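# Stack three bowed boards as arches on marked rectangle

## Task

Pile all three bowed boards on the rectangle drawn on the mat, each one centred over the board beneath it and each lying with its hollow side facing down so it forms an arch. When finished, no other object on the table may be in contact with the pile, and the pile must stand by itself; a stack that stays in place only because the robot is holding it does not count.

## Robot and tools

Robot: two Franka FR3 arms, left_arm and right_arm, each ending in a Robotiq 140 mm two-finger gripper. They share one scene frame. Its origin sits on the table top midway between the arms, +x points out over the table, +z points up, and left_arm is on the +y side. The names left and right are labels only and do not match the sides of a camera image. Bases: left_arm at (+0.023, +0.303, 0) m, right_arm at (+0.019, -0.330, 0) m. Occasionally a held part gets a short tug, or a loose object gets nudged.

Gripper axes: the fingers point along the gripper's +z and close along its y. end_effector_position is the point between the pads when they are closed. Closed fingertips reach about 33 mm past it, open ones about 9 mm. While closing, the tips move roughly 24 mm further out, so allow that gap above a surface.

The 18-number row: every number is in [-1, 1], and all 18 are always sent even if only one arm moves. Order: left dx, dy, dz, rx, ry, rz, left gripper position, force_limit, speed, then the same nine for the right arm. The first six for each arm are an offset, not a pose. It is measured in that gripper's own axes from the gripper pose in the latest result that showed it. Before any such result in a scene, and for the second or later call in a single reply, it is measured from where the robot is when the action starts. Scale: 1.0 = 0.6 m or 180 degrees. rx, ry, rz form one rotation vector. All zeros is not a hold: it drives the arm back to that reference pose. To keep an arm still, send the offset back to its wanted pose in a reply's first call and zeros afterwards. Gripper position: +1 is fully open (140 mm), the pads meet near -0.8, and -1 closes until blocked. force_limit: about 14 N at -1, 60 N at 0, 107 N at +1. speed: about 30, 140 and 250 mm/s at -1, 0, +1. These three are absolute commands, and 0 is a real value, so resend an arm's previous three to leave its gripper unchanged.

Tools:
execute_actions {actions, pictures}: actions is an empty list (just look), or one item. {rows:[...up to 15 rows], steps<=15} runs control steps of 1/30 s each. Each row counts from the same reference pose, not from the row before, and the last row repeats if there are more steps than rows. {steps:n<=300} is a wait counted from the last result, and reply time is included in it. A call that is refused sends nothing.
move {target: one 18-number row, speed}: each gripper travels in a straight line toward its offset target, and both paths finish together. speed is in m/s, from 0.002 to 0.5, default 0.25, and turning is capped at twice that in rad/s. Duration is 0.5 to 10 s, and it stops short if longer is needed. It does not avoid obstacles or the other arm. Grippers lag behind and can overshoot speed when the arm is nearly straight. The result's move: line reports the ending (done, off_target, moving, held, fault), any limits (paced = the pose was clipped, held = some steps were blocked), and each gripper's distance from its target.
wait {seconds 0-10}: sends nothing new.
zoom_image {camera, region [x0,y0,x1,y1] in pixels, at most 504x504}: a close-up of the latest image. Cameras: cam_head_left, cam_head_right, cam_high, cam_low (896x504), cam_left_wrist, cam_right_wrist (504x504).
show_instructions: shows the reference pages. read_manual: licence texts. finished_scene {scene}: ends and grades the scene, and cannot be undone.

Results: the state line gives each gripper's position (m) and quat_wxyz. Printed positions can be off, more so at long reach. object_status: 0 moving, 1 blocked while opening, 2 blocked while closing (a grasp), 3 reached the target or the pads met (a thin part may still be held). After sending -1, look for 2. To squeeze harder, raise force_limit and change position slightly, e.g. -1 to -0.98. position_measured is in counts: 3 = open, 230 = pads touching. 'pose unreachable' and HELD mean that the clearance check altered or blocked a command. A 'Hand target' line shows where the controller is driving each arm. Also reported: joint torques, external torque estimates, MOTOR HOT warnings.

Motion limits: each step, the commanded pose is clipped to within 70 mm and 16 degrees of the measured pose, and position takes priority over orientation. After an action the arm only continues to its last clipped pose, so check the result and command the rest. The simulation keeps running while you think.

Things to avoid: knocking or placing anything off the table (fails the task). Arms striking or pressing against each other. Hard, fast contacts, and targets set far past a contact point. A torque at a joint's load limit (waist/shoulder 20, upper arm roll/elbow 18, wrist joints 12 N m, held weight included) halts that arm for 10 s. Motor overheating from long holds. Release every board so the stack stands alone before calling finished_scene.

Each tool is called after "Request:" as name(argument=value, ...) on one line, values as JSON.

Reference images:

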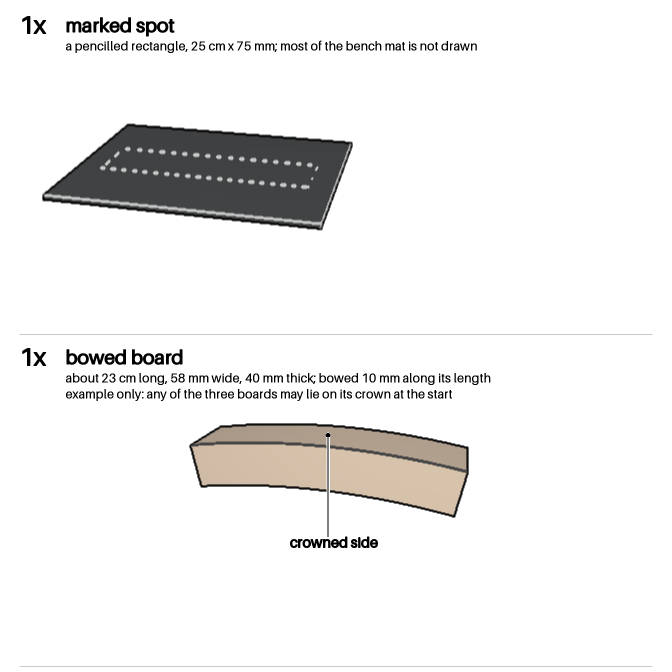

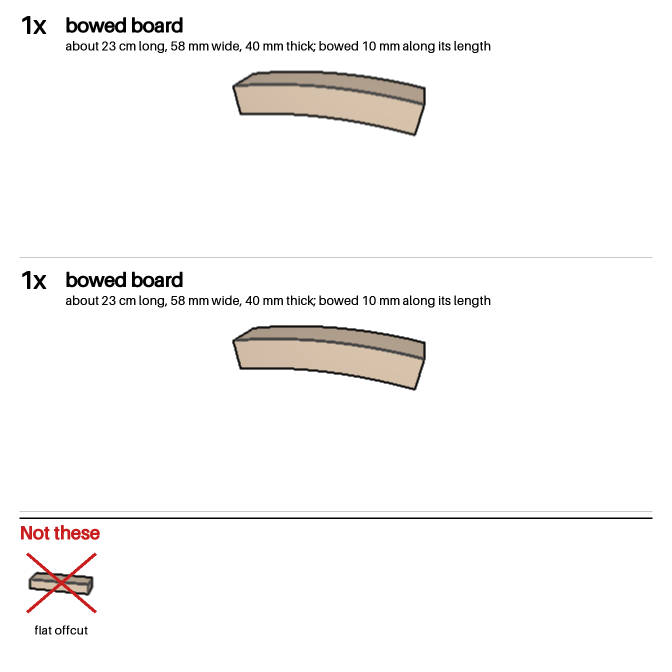

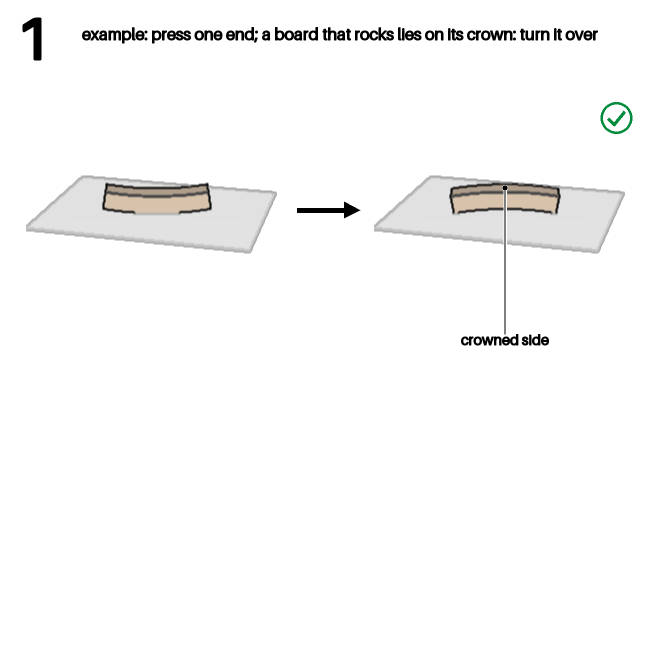

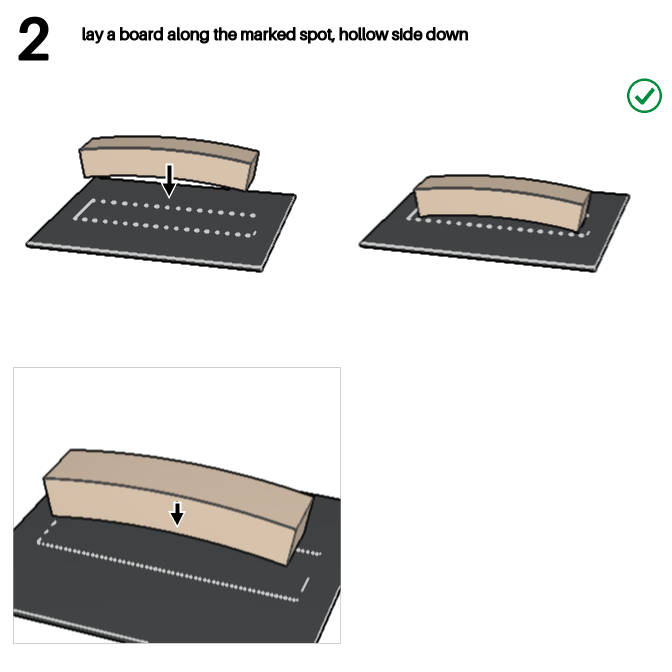

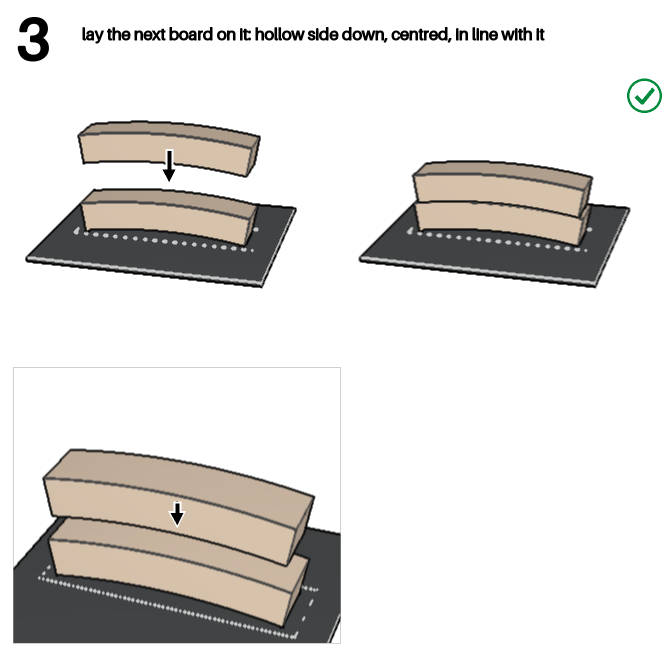

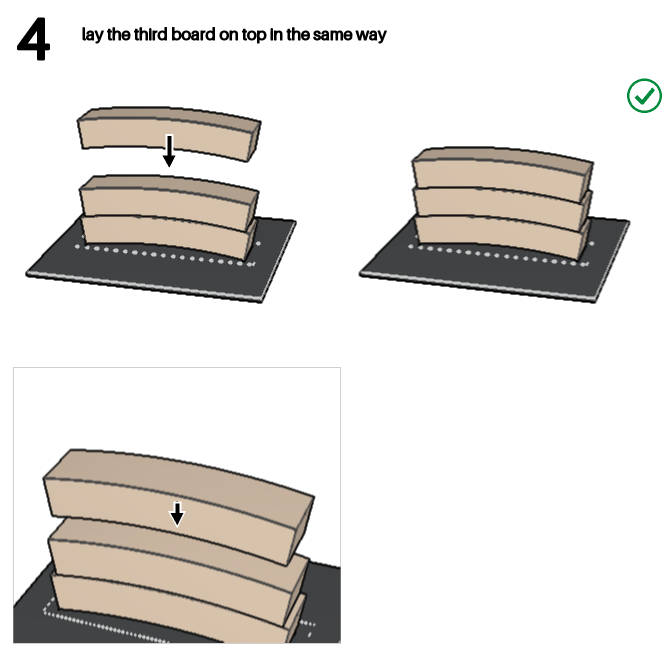

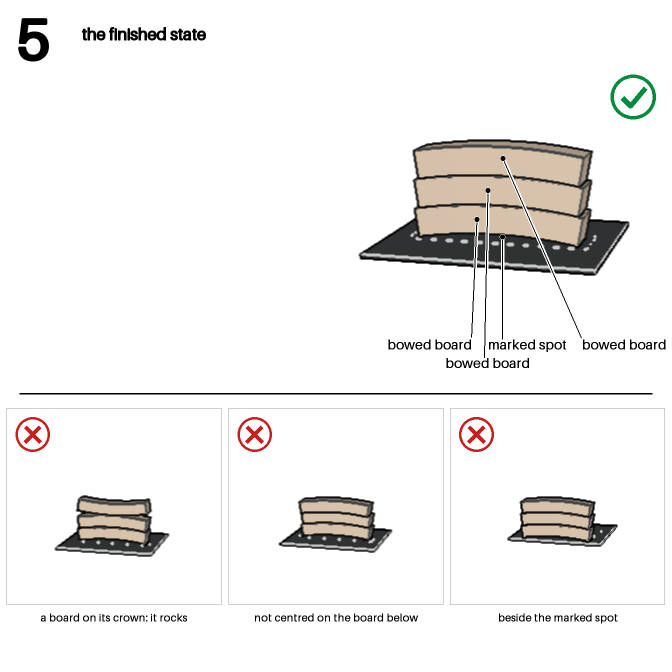

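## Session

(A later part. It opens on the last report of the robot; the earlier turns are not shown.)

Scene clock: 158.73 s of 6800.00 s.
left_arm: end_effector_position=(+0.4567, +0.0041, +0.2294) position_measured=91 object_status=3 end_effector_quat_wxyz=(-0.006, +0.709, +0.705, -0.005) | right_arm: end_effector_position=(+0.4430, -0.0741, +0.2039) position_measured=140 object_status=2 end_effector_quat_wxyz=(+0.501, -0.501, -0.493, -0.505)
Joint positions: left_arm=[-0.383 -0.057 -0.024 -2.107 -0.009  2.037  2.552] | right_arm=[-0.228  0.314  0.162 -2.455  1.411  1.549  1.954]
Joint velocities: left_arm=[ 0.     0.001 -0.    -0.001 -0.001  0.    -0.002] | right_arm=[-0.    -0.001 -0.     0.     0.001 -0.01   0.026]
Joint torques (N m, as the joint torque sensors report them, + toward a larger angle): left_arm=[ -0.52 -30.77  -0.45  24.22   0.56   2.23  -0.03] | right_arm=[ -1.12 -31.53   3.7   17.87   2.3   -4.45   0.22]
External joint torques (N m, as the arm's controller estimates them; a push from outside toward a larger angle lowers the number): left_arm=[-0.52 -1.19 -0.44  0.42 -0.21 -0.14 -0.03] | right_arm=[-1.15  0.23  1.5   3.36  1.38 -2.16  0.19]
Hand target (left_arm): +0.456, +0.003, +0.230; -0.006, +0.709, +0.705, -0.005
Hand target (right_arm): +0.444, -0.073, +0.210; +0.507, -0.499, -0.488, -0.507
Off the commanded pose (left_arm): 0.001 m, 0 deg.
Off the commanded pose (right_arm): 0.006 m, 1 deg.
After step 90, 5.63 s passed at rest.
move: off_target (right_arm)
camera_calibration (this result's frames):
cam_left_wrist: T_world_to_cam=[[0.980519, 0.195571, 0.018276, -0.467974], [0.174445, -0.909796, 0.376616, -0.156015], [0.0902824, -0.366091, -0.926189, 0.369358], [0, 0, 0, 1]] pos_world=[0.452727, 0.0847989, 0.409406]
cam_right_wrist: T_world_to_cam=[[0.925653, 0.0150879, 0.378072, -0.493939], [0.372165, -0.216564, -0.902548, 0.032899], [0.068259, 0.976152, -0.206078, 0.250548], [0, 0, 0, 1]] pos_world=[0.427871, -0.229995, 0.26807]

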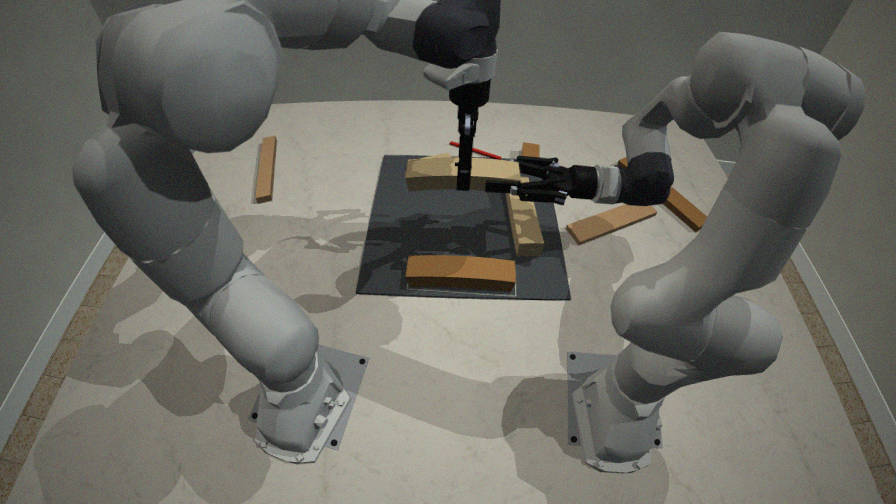

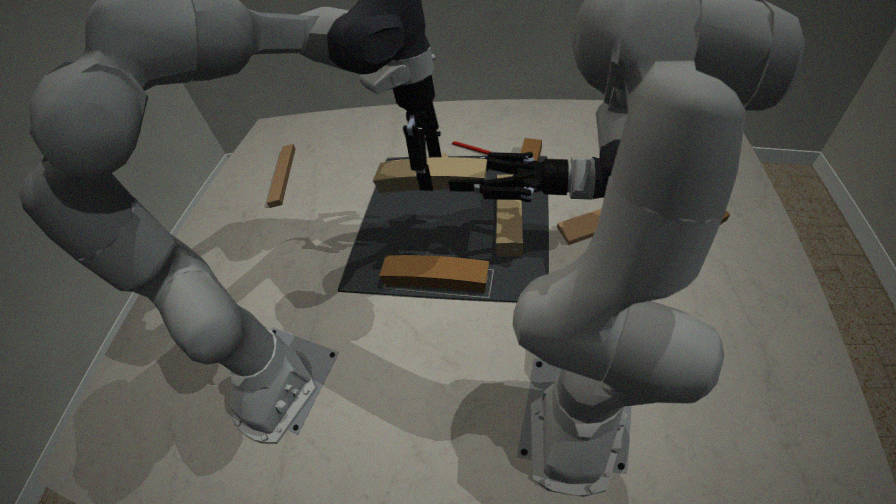

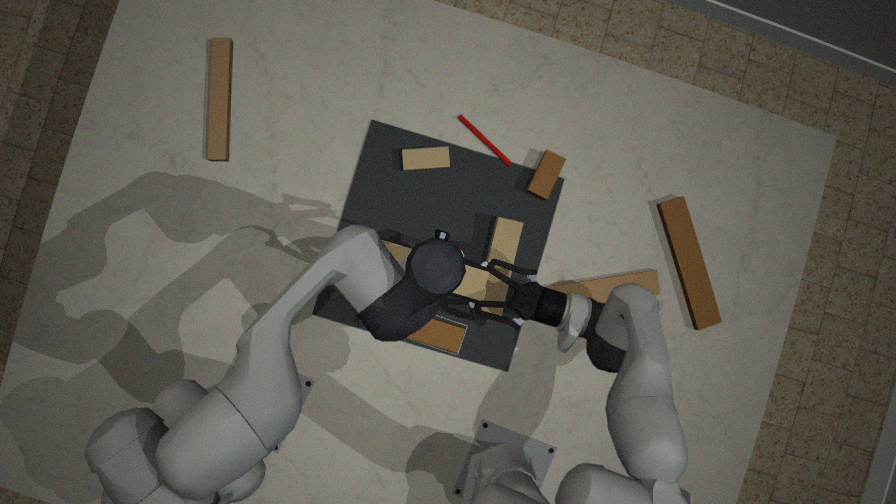

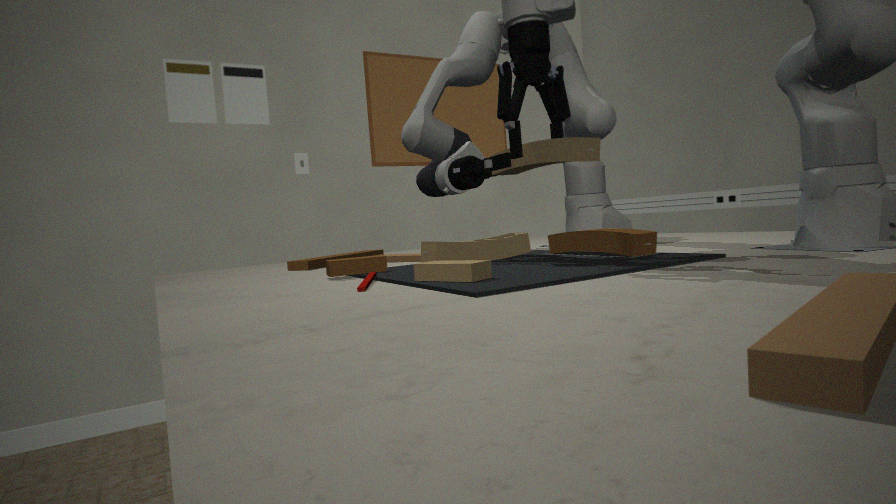

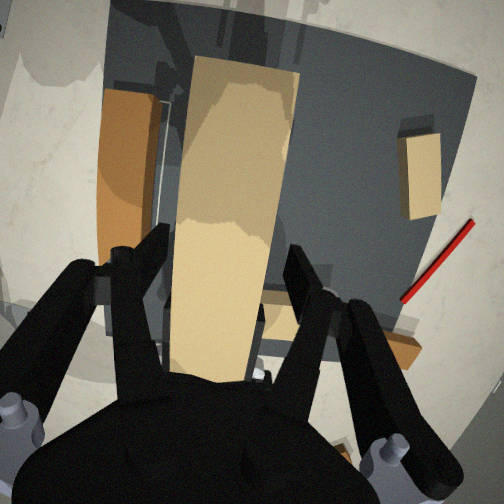

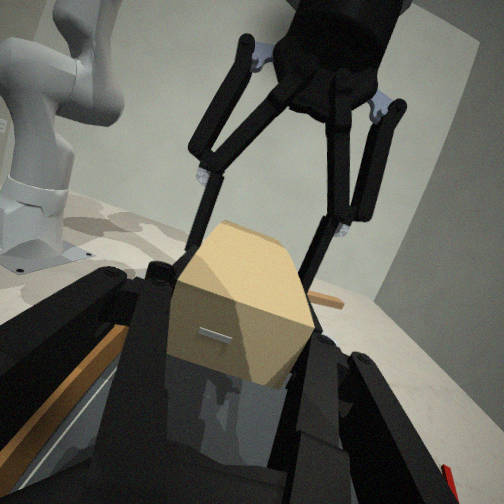

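Request:
execute_actions(actions=[{"rows":[[0,-0.009,0.011,0,0,-0.009,0.3,0,-0.5,0.009,0,0,0,0.004,0,-1,0.6,-0.6]]}], pictures=false)

Request:
execute_actions(actions=[{"rows":[[0,0,0,0,0,0,-1,0,0,0.009,0,0,0,0.004,0,-1,0.6,-0.6]]}], pictures=false)

Request:
execute_actions(actions=[{"rows":[[0,0,0,0,0,0,-1,0,0,0,0,0,0,0,0,0.5,0.6,0]]}], pictures=false)

Request:
move(target=[0,0,0,0,0,0,-1,0,0,0,0,-0.17,0,0,0,0.5,0.6,0])

Scene clock: 171.50 s of 6800.00 s.
left_arm: end_effector_position=(+0.4517, +0.0067, +0.2225) position_measured=91 object_status=3 end_effector_quat_wxyz=(-0.008, +0.702, +0.713, -0.005) | right_arm: end_effector_position=(+0.4435, -0.0751, +0.2044) position_measured=140 object_status=2 end_effector_quat_wxyz=(+0.502, -0.503, -0.490, -0.504)
Joint positions: left_arm=[-0.383 -0.063 -0.025 -2.132 -0.009  2.051  2.529] | right_arm=[-0.23   0.314  0.162 -2.455  1.412  1.547  1.961]
Joint velocities: left_arm=[ 0.    -0.002  0.    -0.001 -0.     0.006 -0.018] | right_arm=[-0.002 -0.     0.001 -0.002  0.002 -0.001 -0.002]
Joint torques (N m, as the joint torque sensors report them, + toward a larger angle): left_arm=[ -0.68 -30.51  -1.38  24.28   0.44   2.61  -0.11] | right_arm=[ -1.53 -33.54   3.04  15.4    1.55  -4.15  -0.11]
External joint torques (N m, as the arm's controller estimates them; a push from outside toward a larger angle lowers the number): left_arm=[-0.76 -1.16 -1.46  0.55 -0.33  0.25 -0.11] | right_arm=[-1.57 -1.9   0.82  0.99  0.64 -1.85 -0.14]
Hand target (left_arm): +0.451, +0.004, +0.223; -0.006, +0.699, +0.715, -0.005
Hand target (right_arm): +0.443, -0.074, +0.209; +0.504, -0.498, -0.490, -0.508
Off the commanded pose (left_arm): 0.003 m, 0 deg.
Off the commanded pose (right_arm): 0.005 m, 1 deg.
Steps of this call (steps 1 to 90: nothing new was sent; then 9.27 s passed at rest; steps 91 to 105: all 15 steps of this action). Readings (end_effector_position | what the end effector reports):
91: left_arm (+0.4560, +0.0046, +0.2287) | right_arm (+0.4429, -0.0741, +0.2044) | left_arm position_measured=91 object_status=3 | right_arm position_measured=140 object_status=2
92: left_arm (+0.4544, +0.0055, +0.2270) | right_arm (+0.4430, -0.0742, +0.2044) | left_arm position_measured=91 object_status=3 | right_arm position_measured=140 object_status=2
94: left_arm (+0.4522, +0.0067, +0.2240) | right_arm (+0.4432, -0.0746, +0.2044) | left_arm position_measured=91 object_status=3 | right_arm position_measured=140 object_status=2
98: left_arm (+0.4511, +0.0072, +0.2220) | right_arm (+0.4434, -0.0749, +0.2044) | left_arm position_measured=91 object_status=3 | right_arm position_measured=140 object_status=2
105: the state above

Scene clock: 172.00 s of 6800.00 s.
left_arm: end_effector_position=(+0.4526, +0.0068, +0.2229) position_measured=139 object_status=2 end_effector_quat_wxyz=(-0.007, +0.701, +0.713, -0.005) | right_arm: end_effector_position=(+0.4431, -0.0758, +0.2043) position_measured=140 object_status=2 end_effector_quat_wxyz=(+0.502, -0.503, -0.490, -0.504)
Joint positions: left_arm=[-0.382 -0.063 -0.025 -2.132 -0.009  2.052  2.529] | right_arm=[-0.232  0.314  0.162 -2.456  1.41   1.546  1.96 ]
Joint velocities: left_arm=[0.002 0.    0.    0.    0.001 0.001 0.   ] | right_arm=[ 0.001  0.    -0.002  0.001  0.     0.    -0.   ]
Joint torques (N m, as the joint torque sensors report them, + toward a larger angle): left_arm=[  0.   -29.26  -0.2   24.63   0.54   1.98   0.08] | right_arm=[ -1.5  -33.53   2.83  15.71   1.98  -4.22   0.15]
External joint torques (N m, as the arm's controller estimates them; a push from outside toward a larger angle lowers the number): left_arm=[-0.03  0.07 -0.22  0.88 -0.23 -0.4   0.08] | right_arm=[-1.48 -1.84  0.68  1.22  1.06 -1.93  0.13]
Hand target (left_arm): +0.452, +0.007, +0.222; -0.008, +0.702, +0.713, -0.005
Hand target (right_arm): +0.444, -0.075, +0.210; +0.505, -0.500, -0.487, -0.507
Off the commanded pose (left_arm): 0.001 m, 0 deg.
Off the commanded pose (right_arm): 0.006 m, 1 deg.
Steps of this call (steps 1 to 15: all 15 steps of this action). Readings (end_effector_position | what the end effector reports):
1: left_arm (+0.4518, +0.0067, +0.2225) | right_arm (+0.4436, -0.0752, +0.2044) | left_arm position_measured=91 object_status=0 | right_arm position_measured=140 object_status=2
2: left_arm (+0.4518, +0.0067, +0.2225) | right_arm (+0.4437, -0.0754, +0.2045) | left_arm position_measured=97 object_status=0 | right_arm position_measured=140 object_status=2
4: left_arm (+0.4517, +0.0067, +0.2225) | right_arm (+0.4439, -0.0757, +0.2045) | left_arm position_measured=112 object_status=0 | right_arm position_measured=140 object_status=2
8: left_arm (+0.4526, +0.0068, +0.2229) | right_arm (+0.4431, -0.0758, +0.2043) | left_arm position_measured=139 object_status=0 | right_arm position_measured=140 object_status=2
15: the state above

Scene clock: 172.50 s of 6800.00 s.
left_arm: end_effector_position=(+0.4519, +0.0073, +0.2209) position_measured=139 object_status=2 end_effector_quat_wxyz=(-0.009, +0.701, +0.713, -0.005) | right_arm: end_effector_position=(+0.4429, -0.0756, +0.2042) position_measured=66 object_status=0 end_effector_quat_wxyz=(+0.502, -0.503, -0.490, -0.504)
Joint positions: left_arm=[-0.382 -0.061 -0.025 -2.134 -0.009  2.053  2.529] | right_arm=[-0.232  0.314  0.162 -2.456  1.41   1.547  1.96 ]
Joint velocities: left_arm=[ 0.001  0.001 -0.001 -0.     0.001 -0.    -0.001] | right_arm=[ 0.002 -0.001 -0.001  0.     0.001  0.001 -0.   ]
Joint torques (N m, as the joint torque sensors report them, + toward a larger angle): left_arm=[  0.12 -30.93   0.02  26.26   0.66   2.06   0.11] | right_arm=[ -0.02 -31.48   1.75  16.17   0.97  -2.44   0.  ]
External joint torques (N m, as the arm's controller estimates them; a push from outside toward a larger angle lowers the number): left_arm=[ 0.18 -1.64  0.09  2.62 -0.1  -0.3   0.11] | right_arm=[-0.1   0.29 -0.5   1.66  0.06 -0.16 -0.03]
Hand target (left_arm): +0.453, +0.007, +0.223; -0.007, +0.701, +0.713, -0.005
Hand target (right_arm): +0.443, -0.076, +0.204; +0.502, -0.503, -0.490, -0.504
Off the commanded pose (left_arm): 0.002 m, 0 deg.
Off the commanded pose (right_arm): 0.000 m, 0 deg.
Steps of this call (steps 1 to 15: all 15 steps of this action). Readings (end_effector_position | what the end effector reports):
1: left_arm (+0.4526, +0.0068, +0.2229) | right_arm (+0.4431, -0.0758, +0.2042) | left_arm position_measured=139 object_status=2 | right_arm position_measured=140 object_status=0
2: left_arm (+0.4528, +0.0067, +0.2229) | right_arm (+0.4429, -0.0756, +0.2042) | left_arm position_measured=139 object_status=2 | right_arm position_measured=140 object_status=0
4: left_arm (+0.4524, +0.0069, +0.2221) | right_arm (+0.4429, -0.0756, +0.2042) | left_arm position_measured=139 object_status=2 | right_arm position_measured=119 object_status=0
8: left_arm (+0.4519, +0.0073, +0.2210) | right_arm (+0.4429, -0.0756, +0.2042) | left_arm position_measured=139 object_status=2 | right_arm position_measured=89 object_status=0
15: the state above

Scene clock: 173.80 s of 6800.00 s.
left_arm: end_effector_position=(+0.4509, +0.0079, +0.2188) position_measured=139 object_status=2 end_effector_quat_wxyz=(-0.011, +0.701, +0.713, -0.005) | right_arm: end_effector_position=(+0.4434, -0.1766, +0.2030) position_measured=66 object_status=3 end_effector_quat_wxyz=(+0.500, -0.503, -0.490, -0.507)
Joint positions: left_arm=[-0.382 -0.059 -0.025 -2.136 -0.009  2.053  2.529] | right_arm=[-0.362  0.365  0.052 -2.365  1.21   1.422  1.967]
Joint velocities: left_arm=[ 0.001  0.002 -0.    -0.    -0.001 -0.    -0.   ] | right_arm=[-0.001 -0.002  0.     0.001 -0.003 -0.011  0.002]
Joint torques (N m, as the joint torque sensors report them, + toward a larger angle): left_arm=[  0.04 -31.17  -0.04  26.44   0.61   2.17   0.05] | right_arm=[ -0.41 -32.65   0.97  17.53   0.26  -2.82   0.16]
External joint torques (N m, as the arm's controller estimates them; a push from outside toward a larger angle lowers the number): left_arm=[ 0.06 -1.87  0.    2.84 -0.15 -0.17  0.05] | right_arm=[-0.35  1.29 -0.54  2.99 -0.88 -0.57  0.13]
Hand target (left_arm): +0.452, +0.007, +0.221; -0.009, +0.701, +0.713, -0.005
Hand target (right_arm): +0.443, -0.177, +0.204; +0.502, -0.502, -0.490, -0.505
Off the commanded pose (left_arm): 0.002 m, 0 deg.
Off the commanded pose (right_arm): 0.002 m, 0 deg.
move: done
camera_calibration (this result's frames):
cam_left_wrist: T_world_to_cam=[[0.975966, 0.217624, 0.0114383, -0.459446], [0.198176, -0.908135, 0.368804, -0.156549], [0.0906479, -0.357673, -0.929437, 0.361877], [0, 0, 0, 1]] pos_world=[0.446625, 0.0872525, 0.399333]
cam_right_wrist: T_world_to_cam=[[0.926395, 0.0076389, 0.376477, -0.493699], [0.369001, -0.217662, -0.903582, 0.0111119], [0.0750425, 0.975994, -0.20446, 0.347002], [0, 0, 0, 1]] pos_world=[0.42722, -0.332482, 0.266855]

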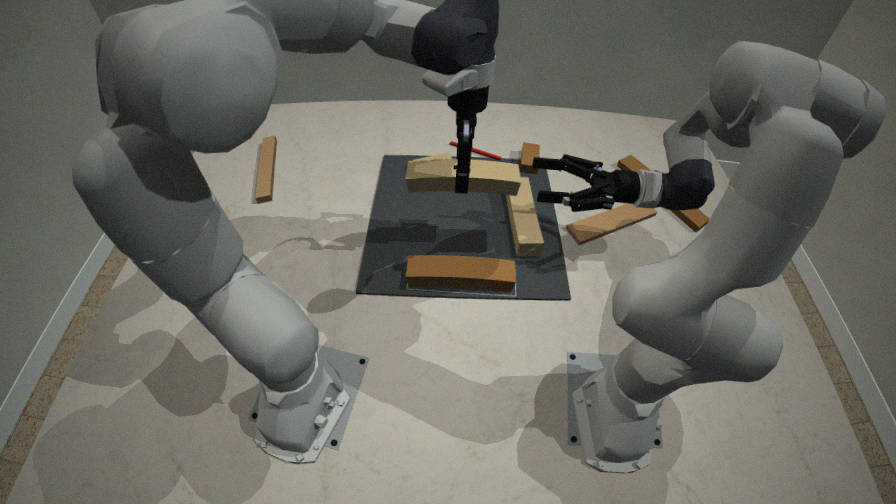

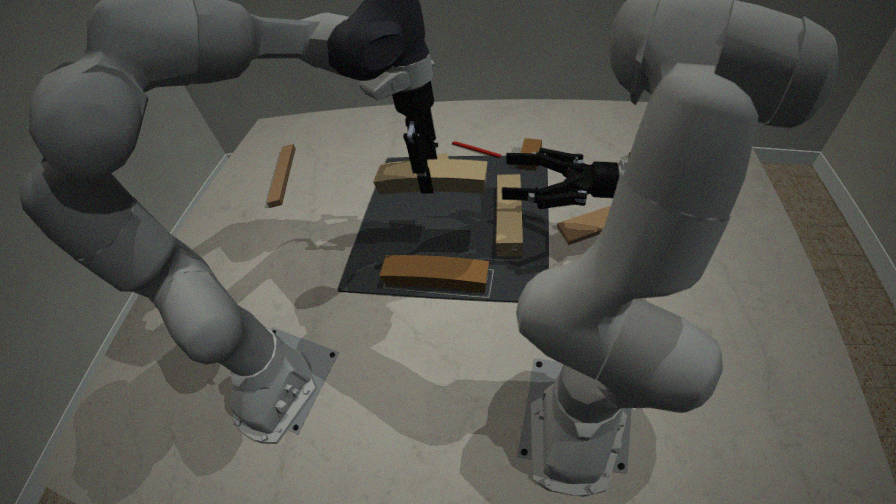

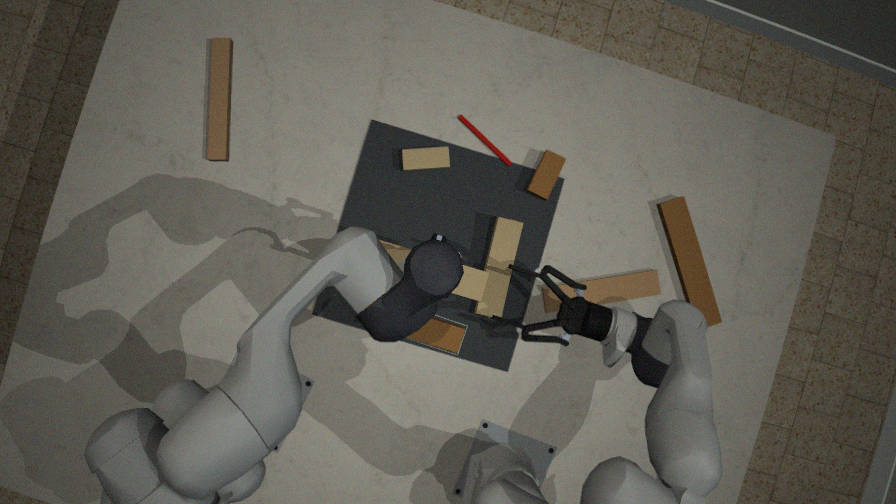

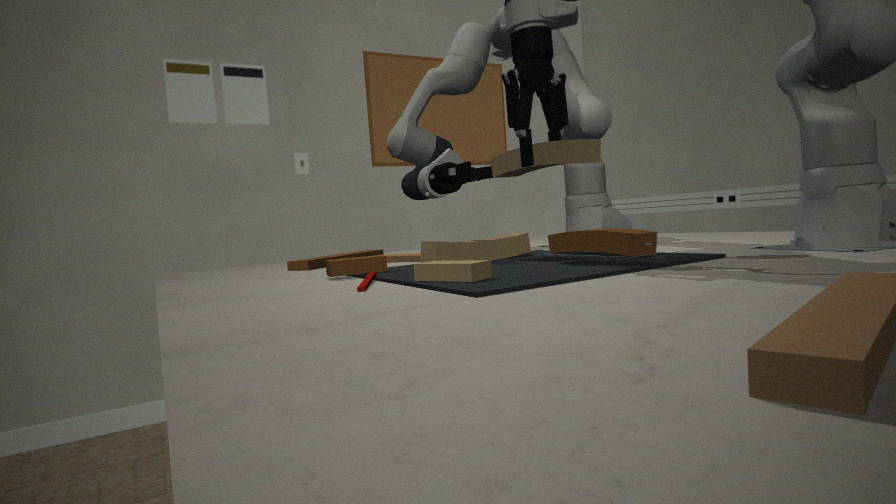

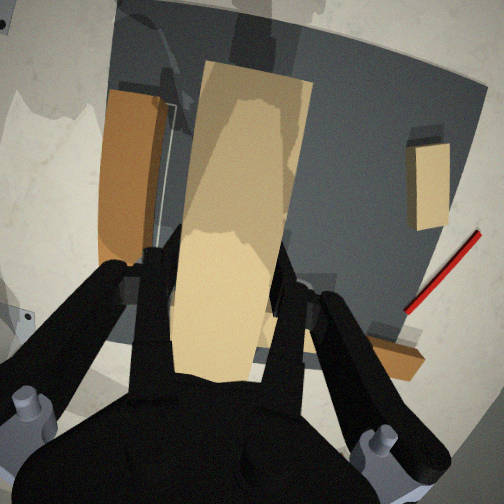

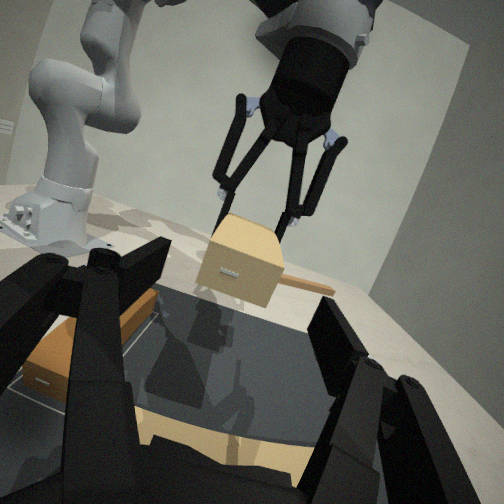

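Request:
move(target=[-0.013,-0.22,0.193,-0.01,-0.005,0.015,-1,0,0,0,0,-0.3,0,0,0,0.5,0.6,0], speed=0.2)

Request:
zoom_image(camera="cam_head_left", region=[390,210,540,310])

Scene clock: 181.93 s of 6800.00 s.
left_arm: end_effector_position=(+0.3151, +0.0041, +0.1023) position_measured=139 object_status=2 end_effector_quat_wxyz=(-0.002, +0.720, +0.694, +0.001) | right_arm: end_effector_position=(+0.4433, -0.3565, +0.2019) position_measured=66 object_status=3 end_effector_quat_wxyz=(+0.496, -0.502, -0.491, -0.512)
Joint positions: left_arm=[-0.462 -0.2   -0.146 -2.631 -0.042  2.429  2.413] | right_arm=[-0.576  0.561 -0.075 -2.017  0.966  1.174  1.997]
Joint velocities: left_arm=[-0.    -0.     0.001 -0.     0.001  0.012 -0.021] | right_arm=[ 0.001  0.     0.     0.001 -0.001 -0.007  0.002]
Joint torques (N m, as the joint torque sensors report them, + toward a larger angle): left_arm=[  0.74 -23.67  -0.47  22.56   0.23   3.17  -0.12] | right_arm=[  0.32 -39.18   0.27  19.67   0.85  -2.67   0.17]
External joint torques (N m, as the arm's controller estimates them; a push from outside toward a larger angle lowers the number): left_arm=[ 0.71 -2.32 -1.05  1.94 -0.33  0.76 -0.12] | right_arm=[ 0.2   1.86 -0.32  3.64 -0.74 -0.44  0.14]
Hand target (left_arm): +0.318, +0.001, +0.105; +0.005, +0.717, +0.698, +0.001
Hand target (right_arm): +0.442, -0.356, +0.202; +0.499, -0.501, -0.490, -0.510
Off the commanded pose (left_arm): 0.007 m, 1 deg.
Off the commanded pose (right_arm): 0.004 m, 1 deg.
After step 90, 3.53 s passed at rest.
move: off_target (left_arm, right_arm)
camera_calibration (this result's frames):
cam_left_wrist: T_world_to_cam=[[0.986029, 0.163566, 0.0315052, -0.329685], [0.139823, -0.915541, 0.377138, -0.0725878], [0.0905315, -0.367464, -0.925621, 0.264196], [0, 0, 0, 1]] pos_world=[0.31131, 0.0845508, 0.282308]
cam_right_wrist: T_world_to_cam=[[0.922427, -0.0000817506, 0.386171, -0.494834], [0.376797, -0.218811, -0.900081, -0.0335541], [0.0845722, 0.975767, -0.201807, 0.517502], [0, 0, 0, 1]] pos_world=[0.425325, -0.512344, 0.265325]

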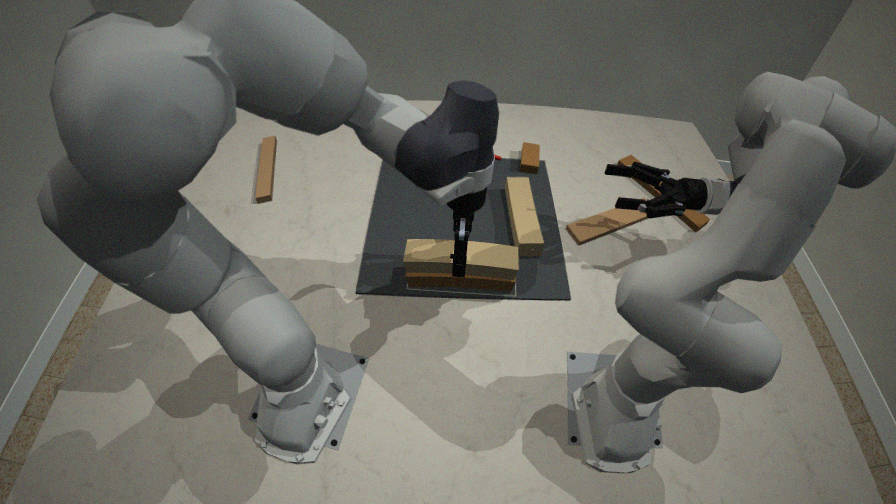

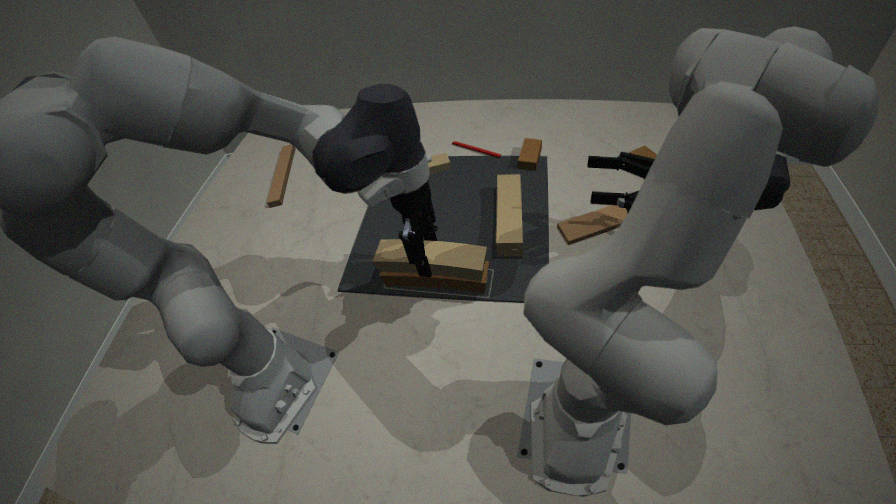

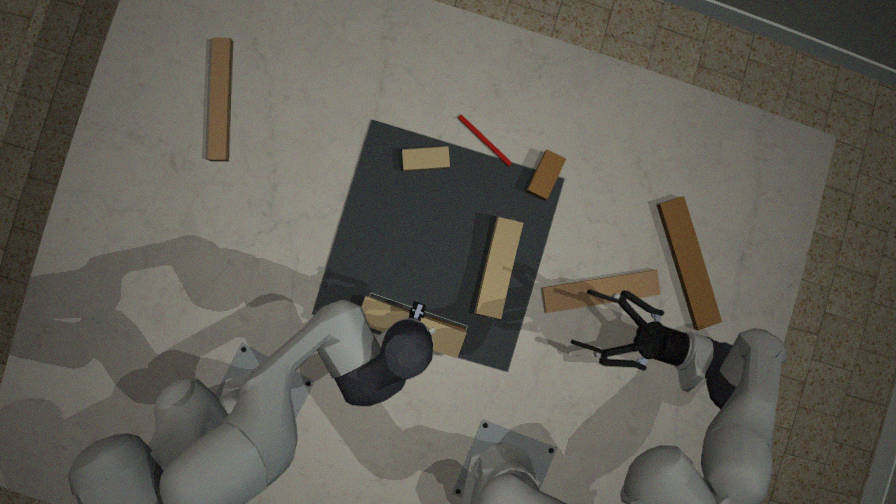

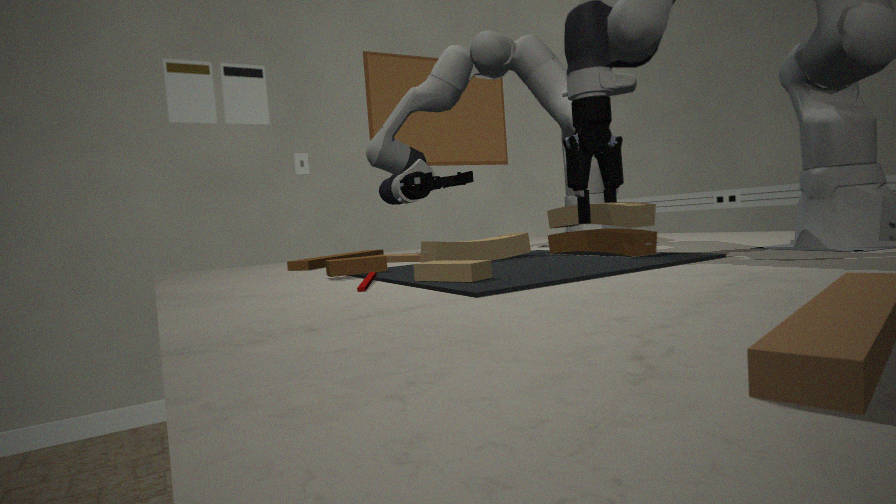

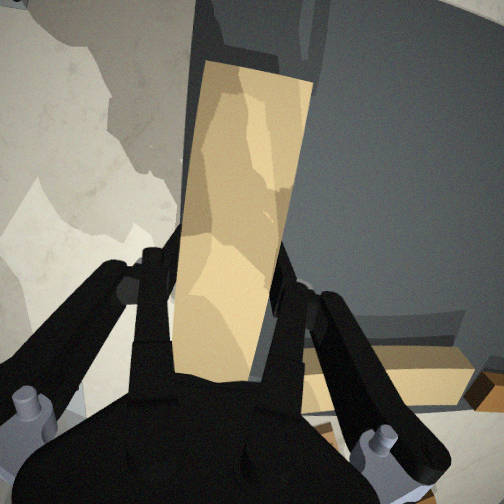

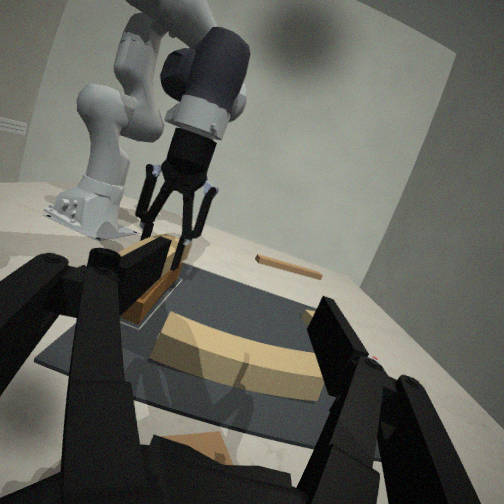

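Region (390, 210, 540, 310) of cam_head_left's 896x504 image, scaled by 3.360, with more detail than that image has.

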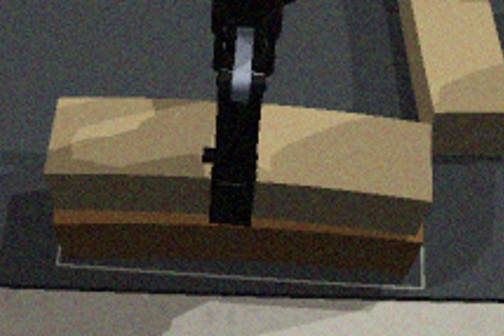

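Request:
move(target=[-0.006,0.002,0.019,-0.003,0,-0.006,-1,0,0,0,0,0,0,0,0,0.5,0.6,0], speed=0.02)

Scene clock: 186.70 s of 6800.00 s.
left_arm: end_effector_position=(+0.3135, +0.0040, +0.0896) position_measured=139 object_status=2 end_effector_quat_wxyz=(-0.005, +0.716, +0.698, +0.003) | right_arm: end_effector_position=(+0.4431, -0.3564, +0.2023) position_measured=66 object_status=3 end_effector_quat_wxyz=(+0.496, -0.502, -0.490, -0.512)
Joint positions: left_arm=[-0.462 -0.169 -0.152 -2.637 -0.03   2.46   2.386] | right_arm=[-0.576  0.561 -0.075 -2.016  0.966  1.173  1.998]
Joint velocities: left_arm=[-0.001  0.     0.     0.     0.007  0.008 -0.028] | right_arm=[-0.001 -0.001 -0.     0.    -0.     0.001  0.001]
Joint torques (N m, as the joint torque sensors report them, + toward a larger angle): left_arm=[  0.33 -21.99  -0.49  22.07   0.77   3.71  -0.04] | right_arm=[  0.27 -40.29  -0.04  17.59   1.68  -2.05  -0.02]
External joint torques (N m, as the arm's controller estimates them; a push from outside toward a larger angle lowers the number): left_arm=[ 0.34 -0.06 -0.98  1.93  0.23  1.33 -0.04] | right_arm=[ 0.24  0.88 -0.56  1.53  0.09  0.19 -0.05]
Hand target (left_arm): +0.316, +0.001, +0.091; +0.001, +0.714, +0.700, +0.004
Hand target (right_arm): +0.443, -0.357, +0.202; +0.496, -0.502, -0.491, -0.512
Off the commanded pose (left_arm): 0.005 m, 1 deg.
Off the commanded pose (right_arm): 0.000 m, 0 deg.
After step 90, 0.93 s passed at rest.
move: off_target (left_arm)
camera_calibration (this result's frames):
cam_left_wrist: T_world_to_cam=[[0.984076, 0.174755, 0.0324725, -0.327285], [0.1506, -0.916787, 0.369895, -0.0704098], [0.0944114, -0.359114, -0.928506, 0.251597], [0, 0, 0, 1]] pos_world=[0.308923, 0.0829961, 0.270282]
cam_right_wrist: T_world_to_cam=[[0.923012, 0.000131197, 0.38477, -0.494702], [0.37559, -0.217441, -0.900917, -0.0319555], [0.0835466, 0.976073, -0.20075, 0.517855], [0, 0, 0, 1]] pos_world=[0.425353, -0.512348, 0.265517]

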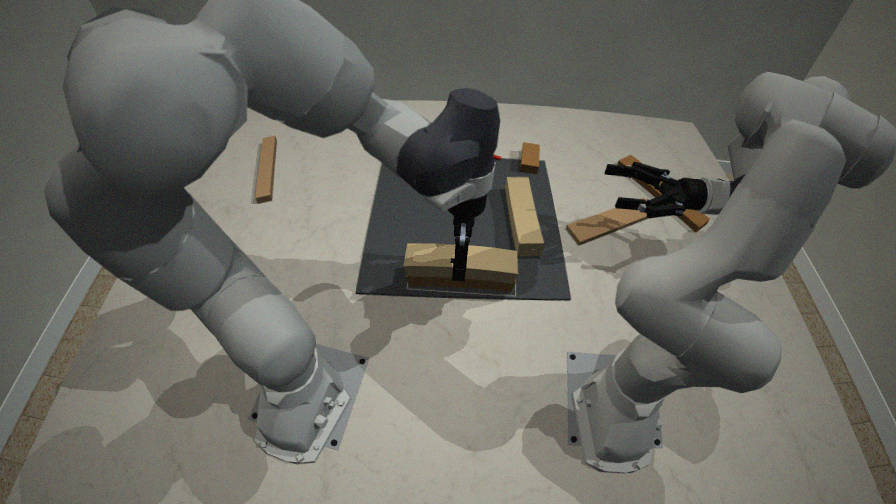

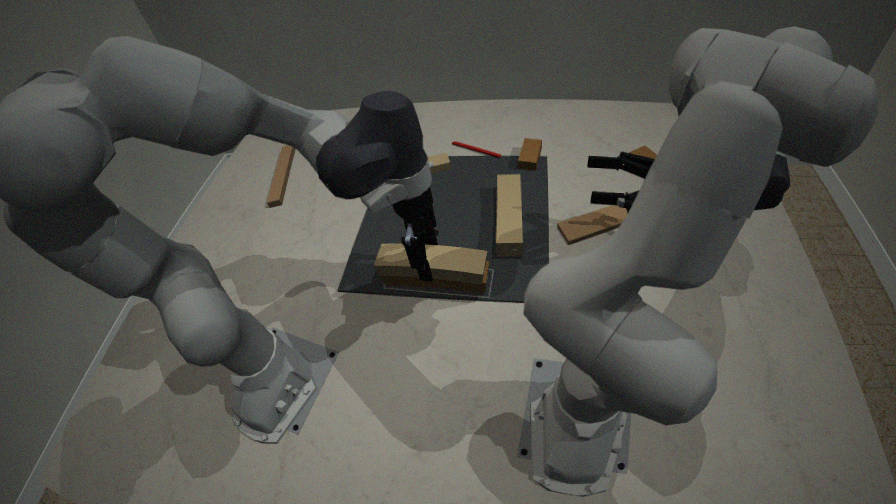

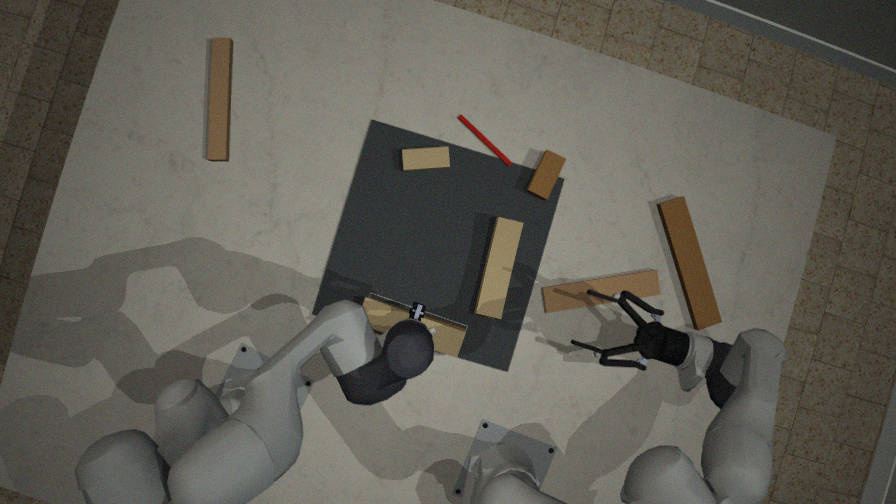

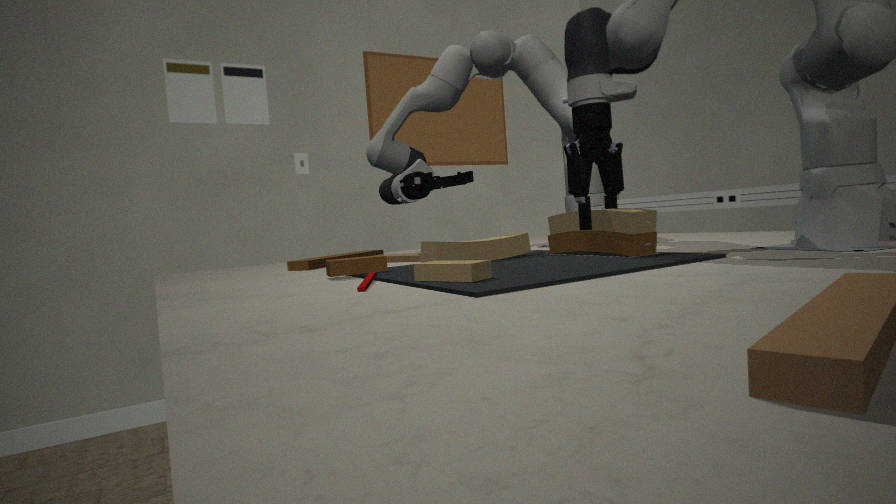

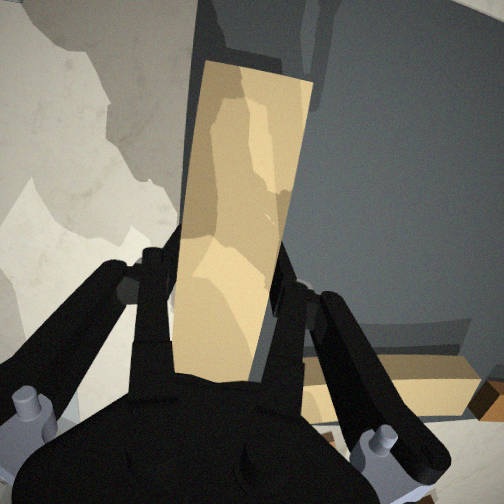

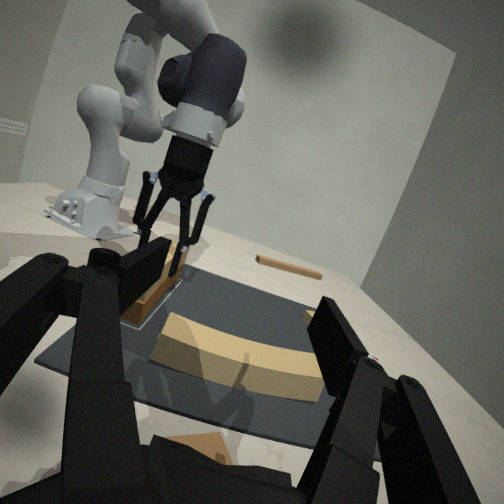

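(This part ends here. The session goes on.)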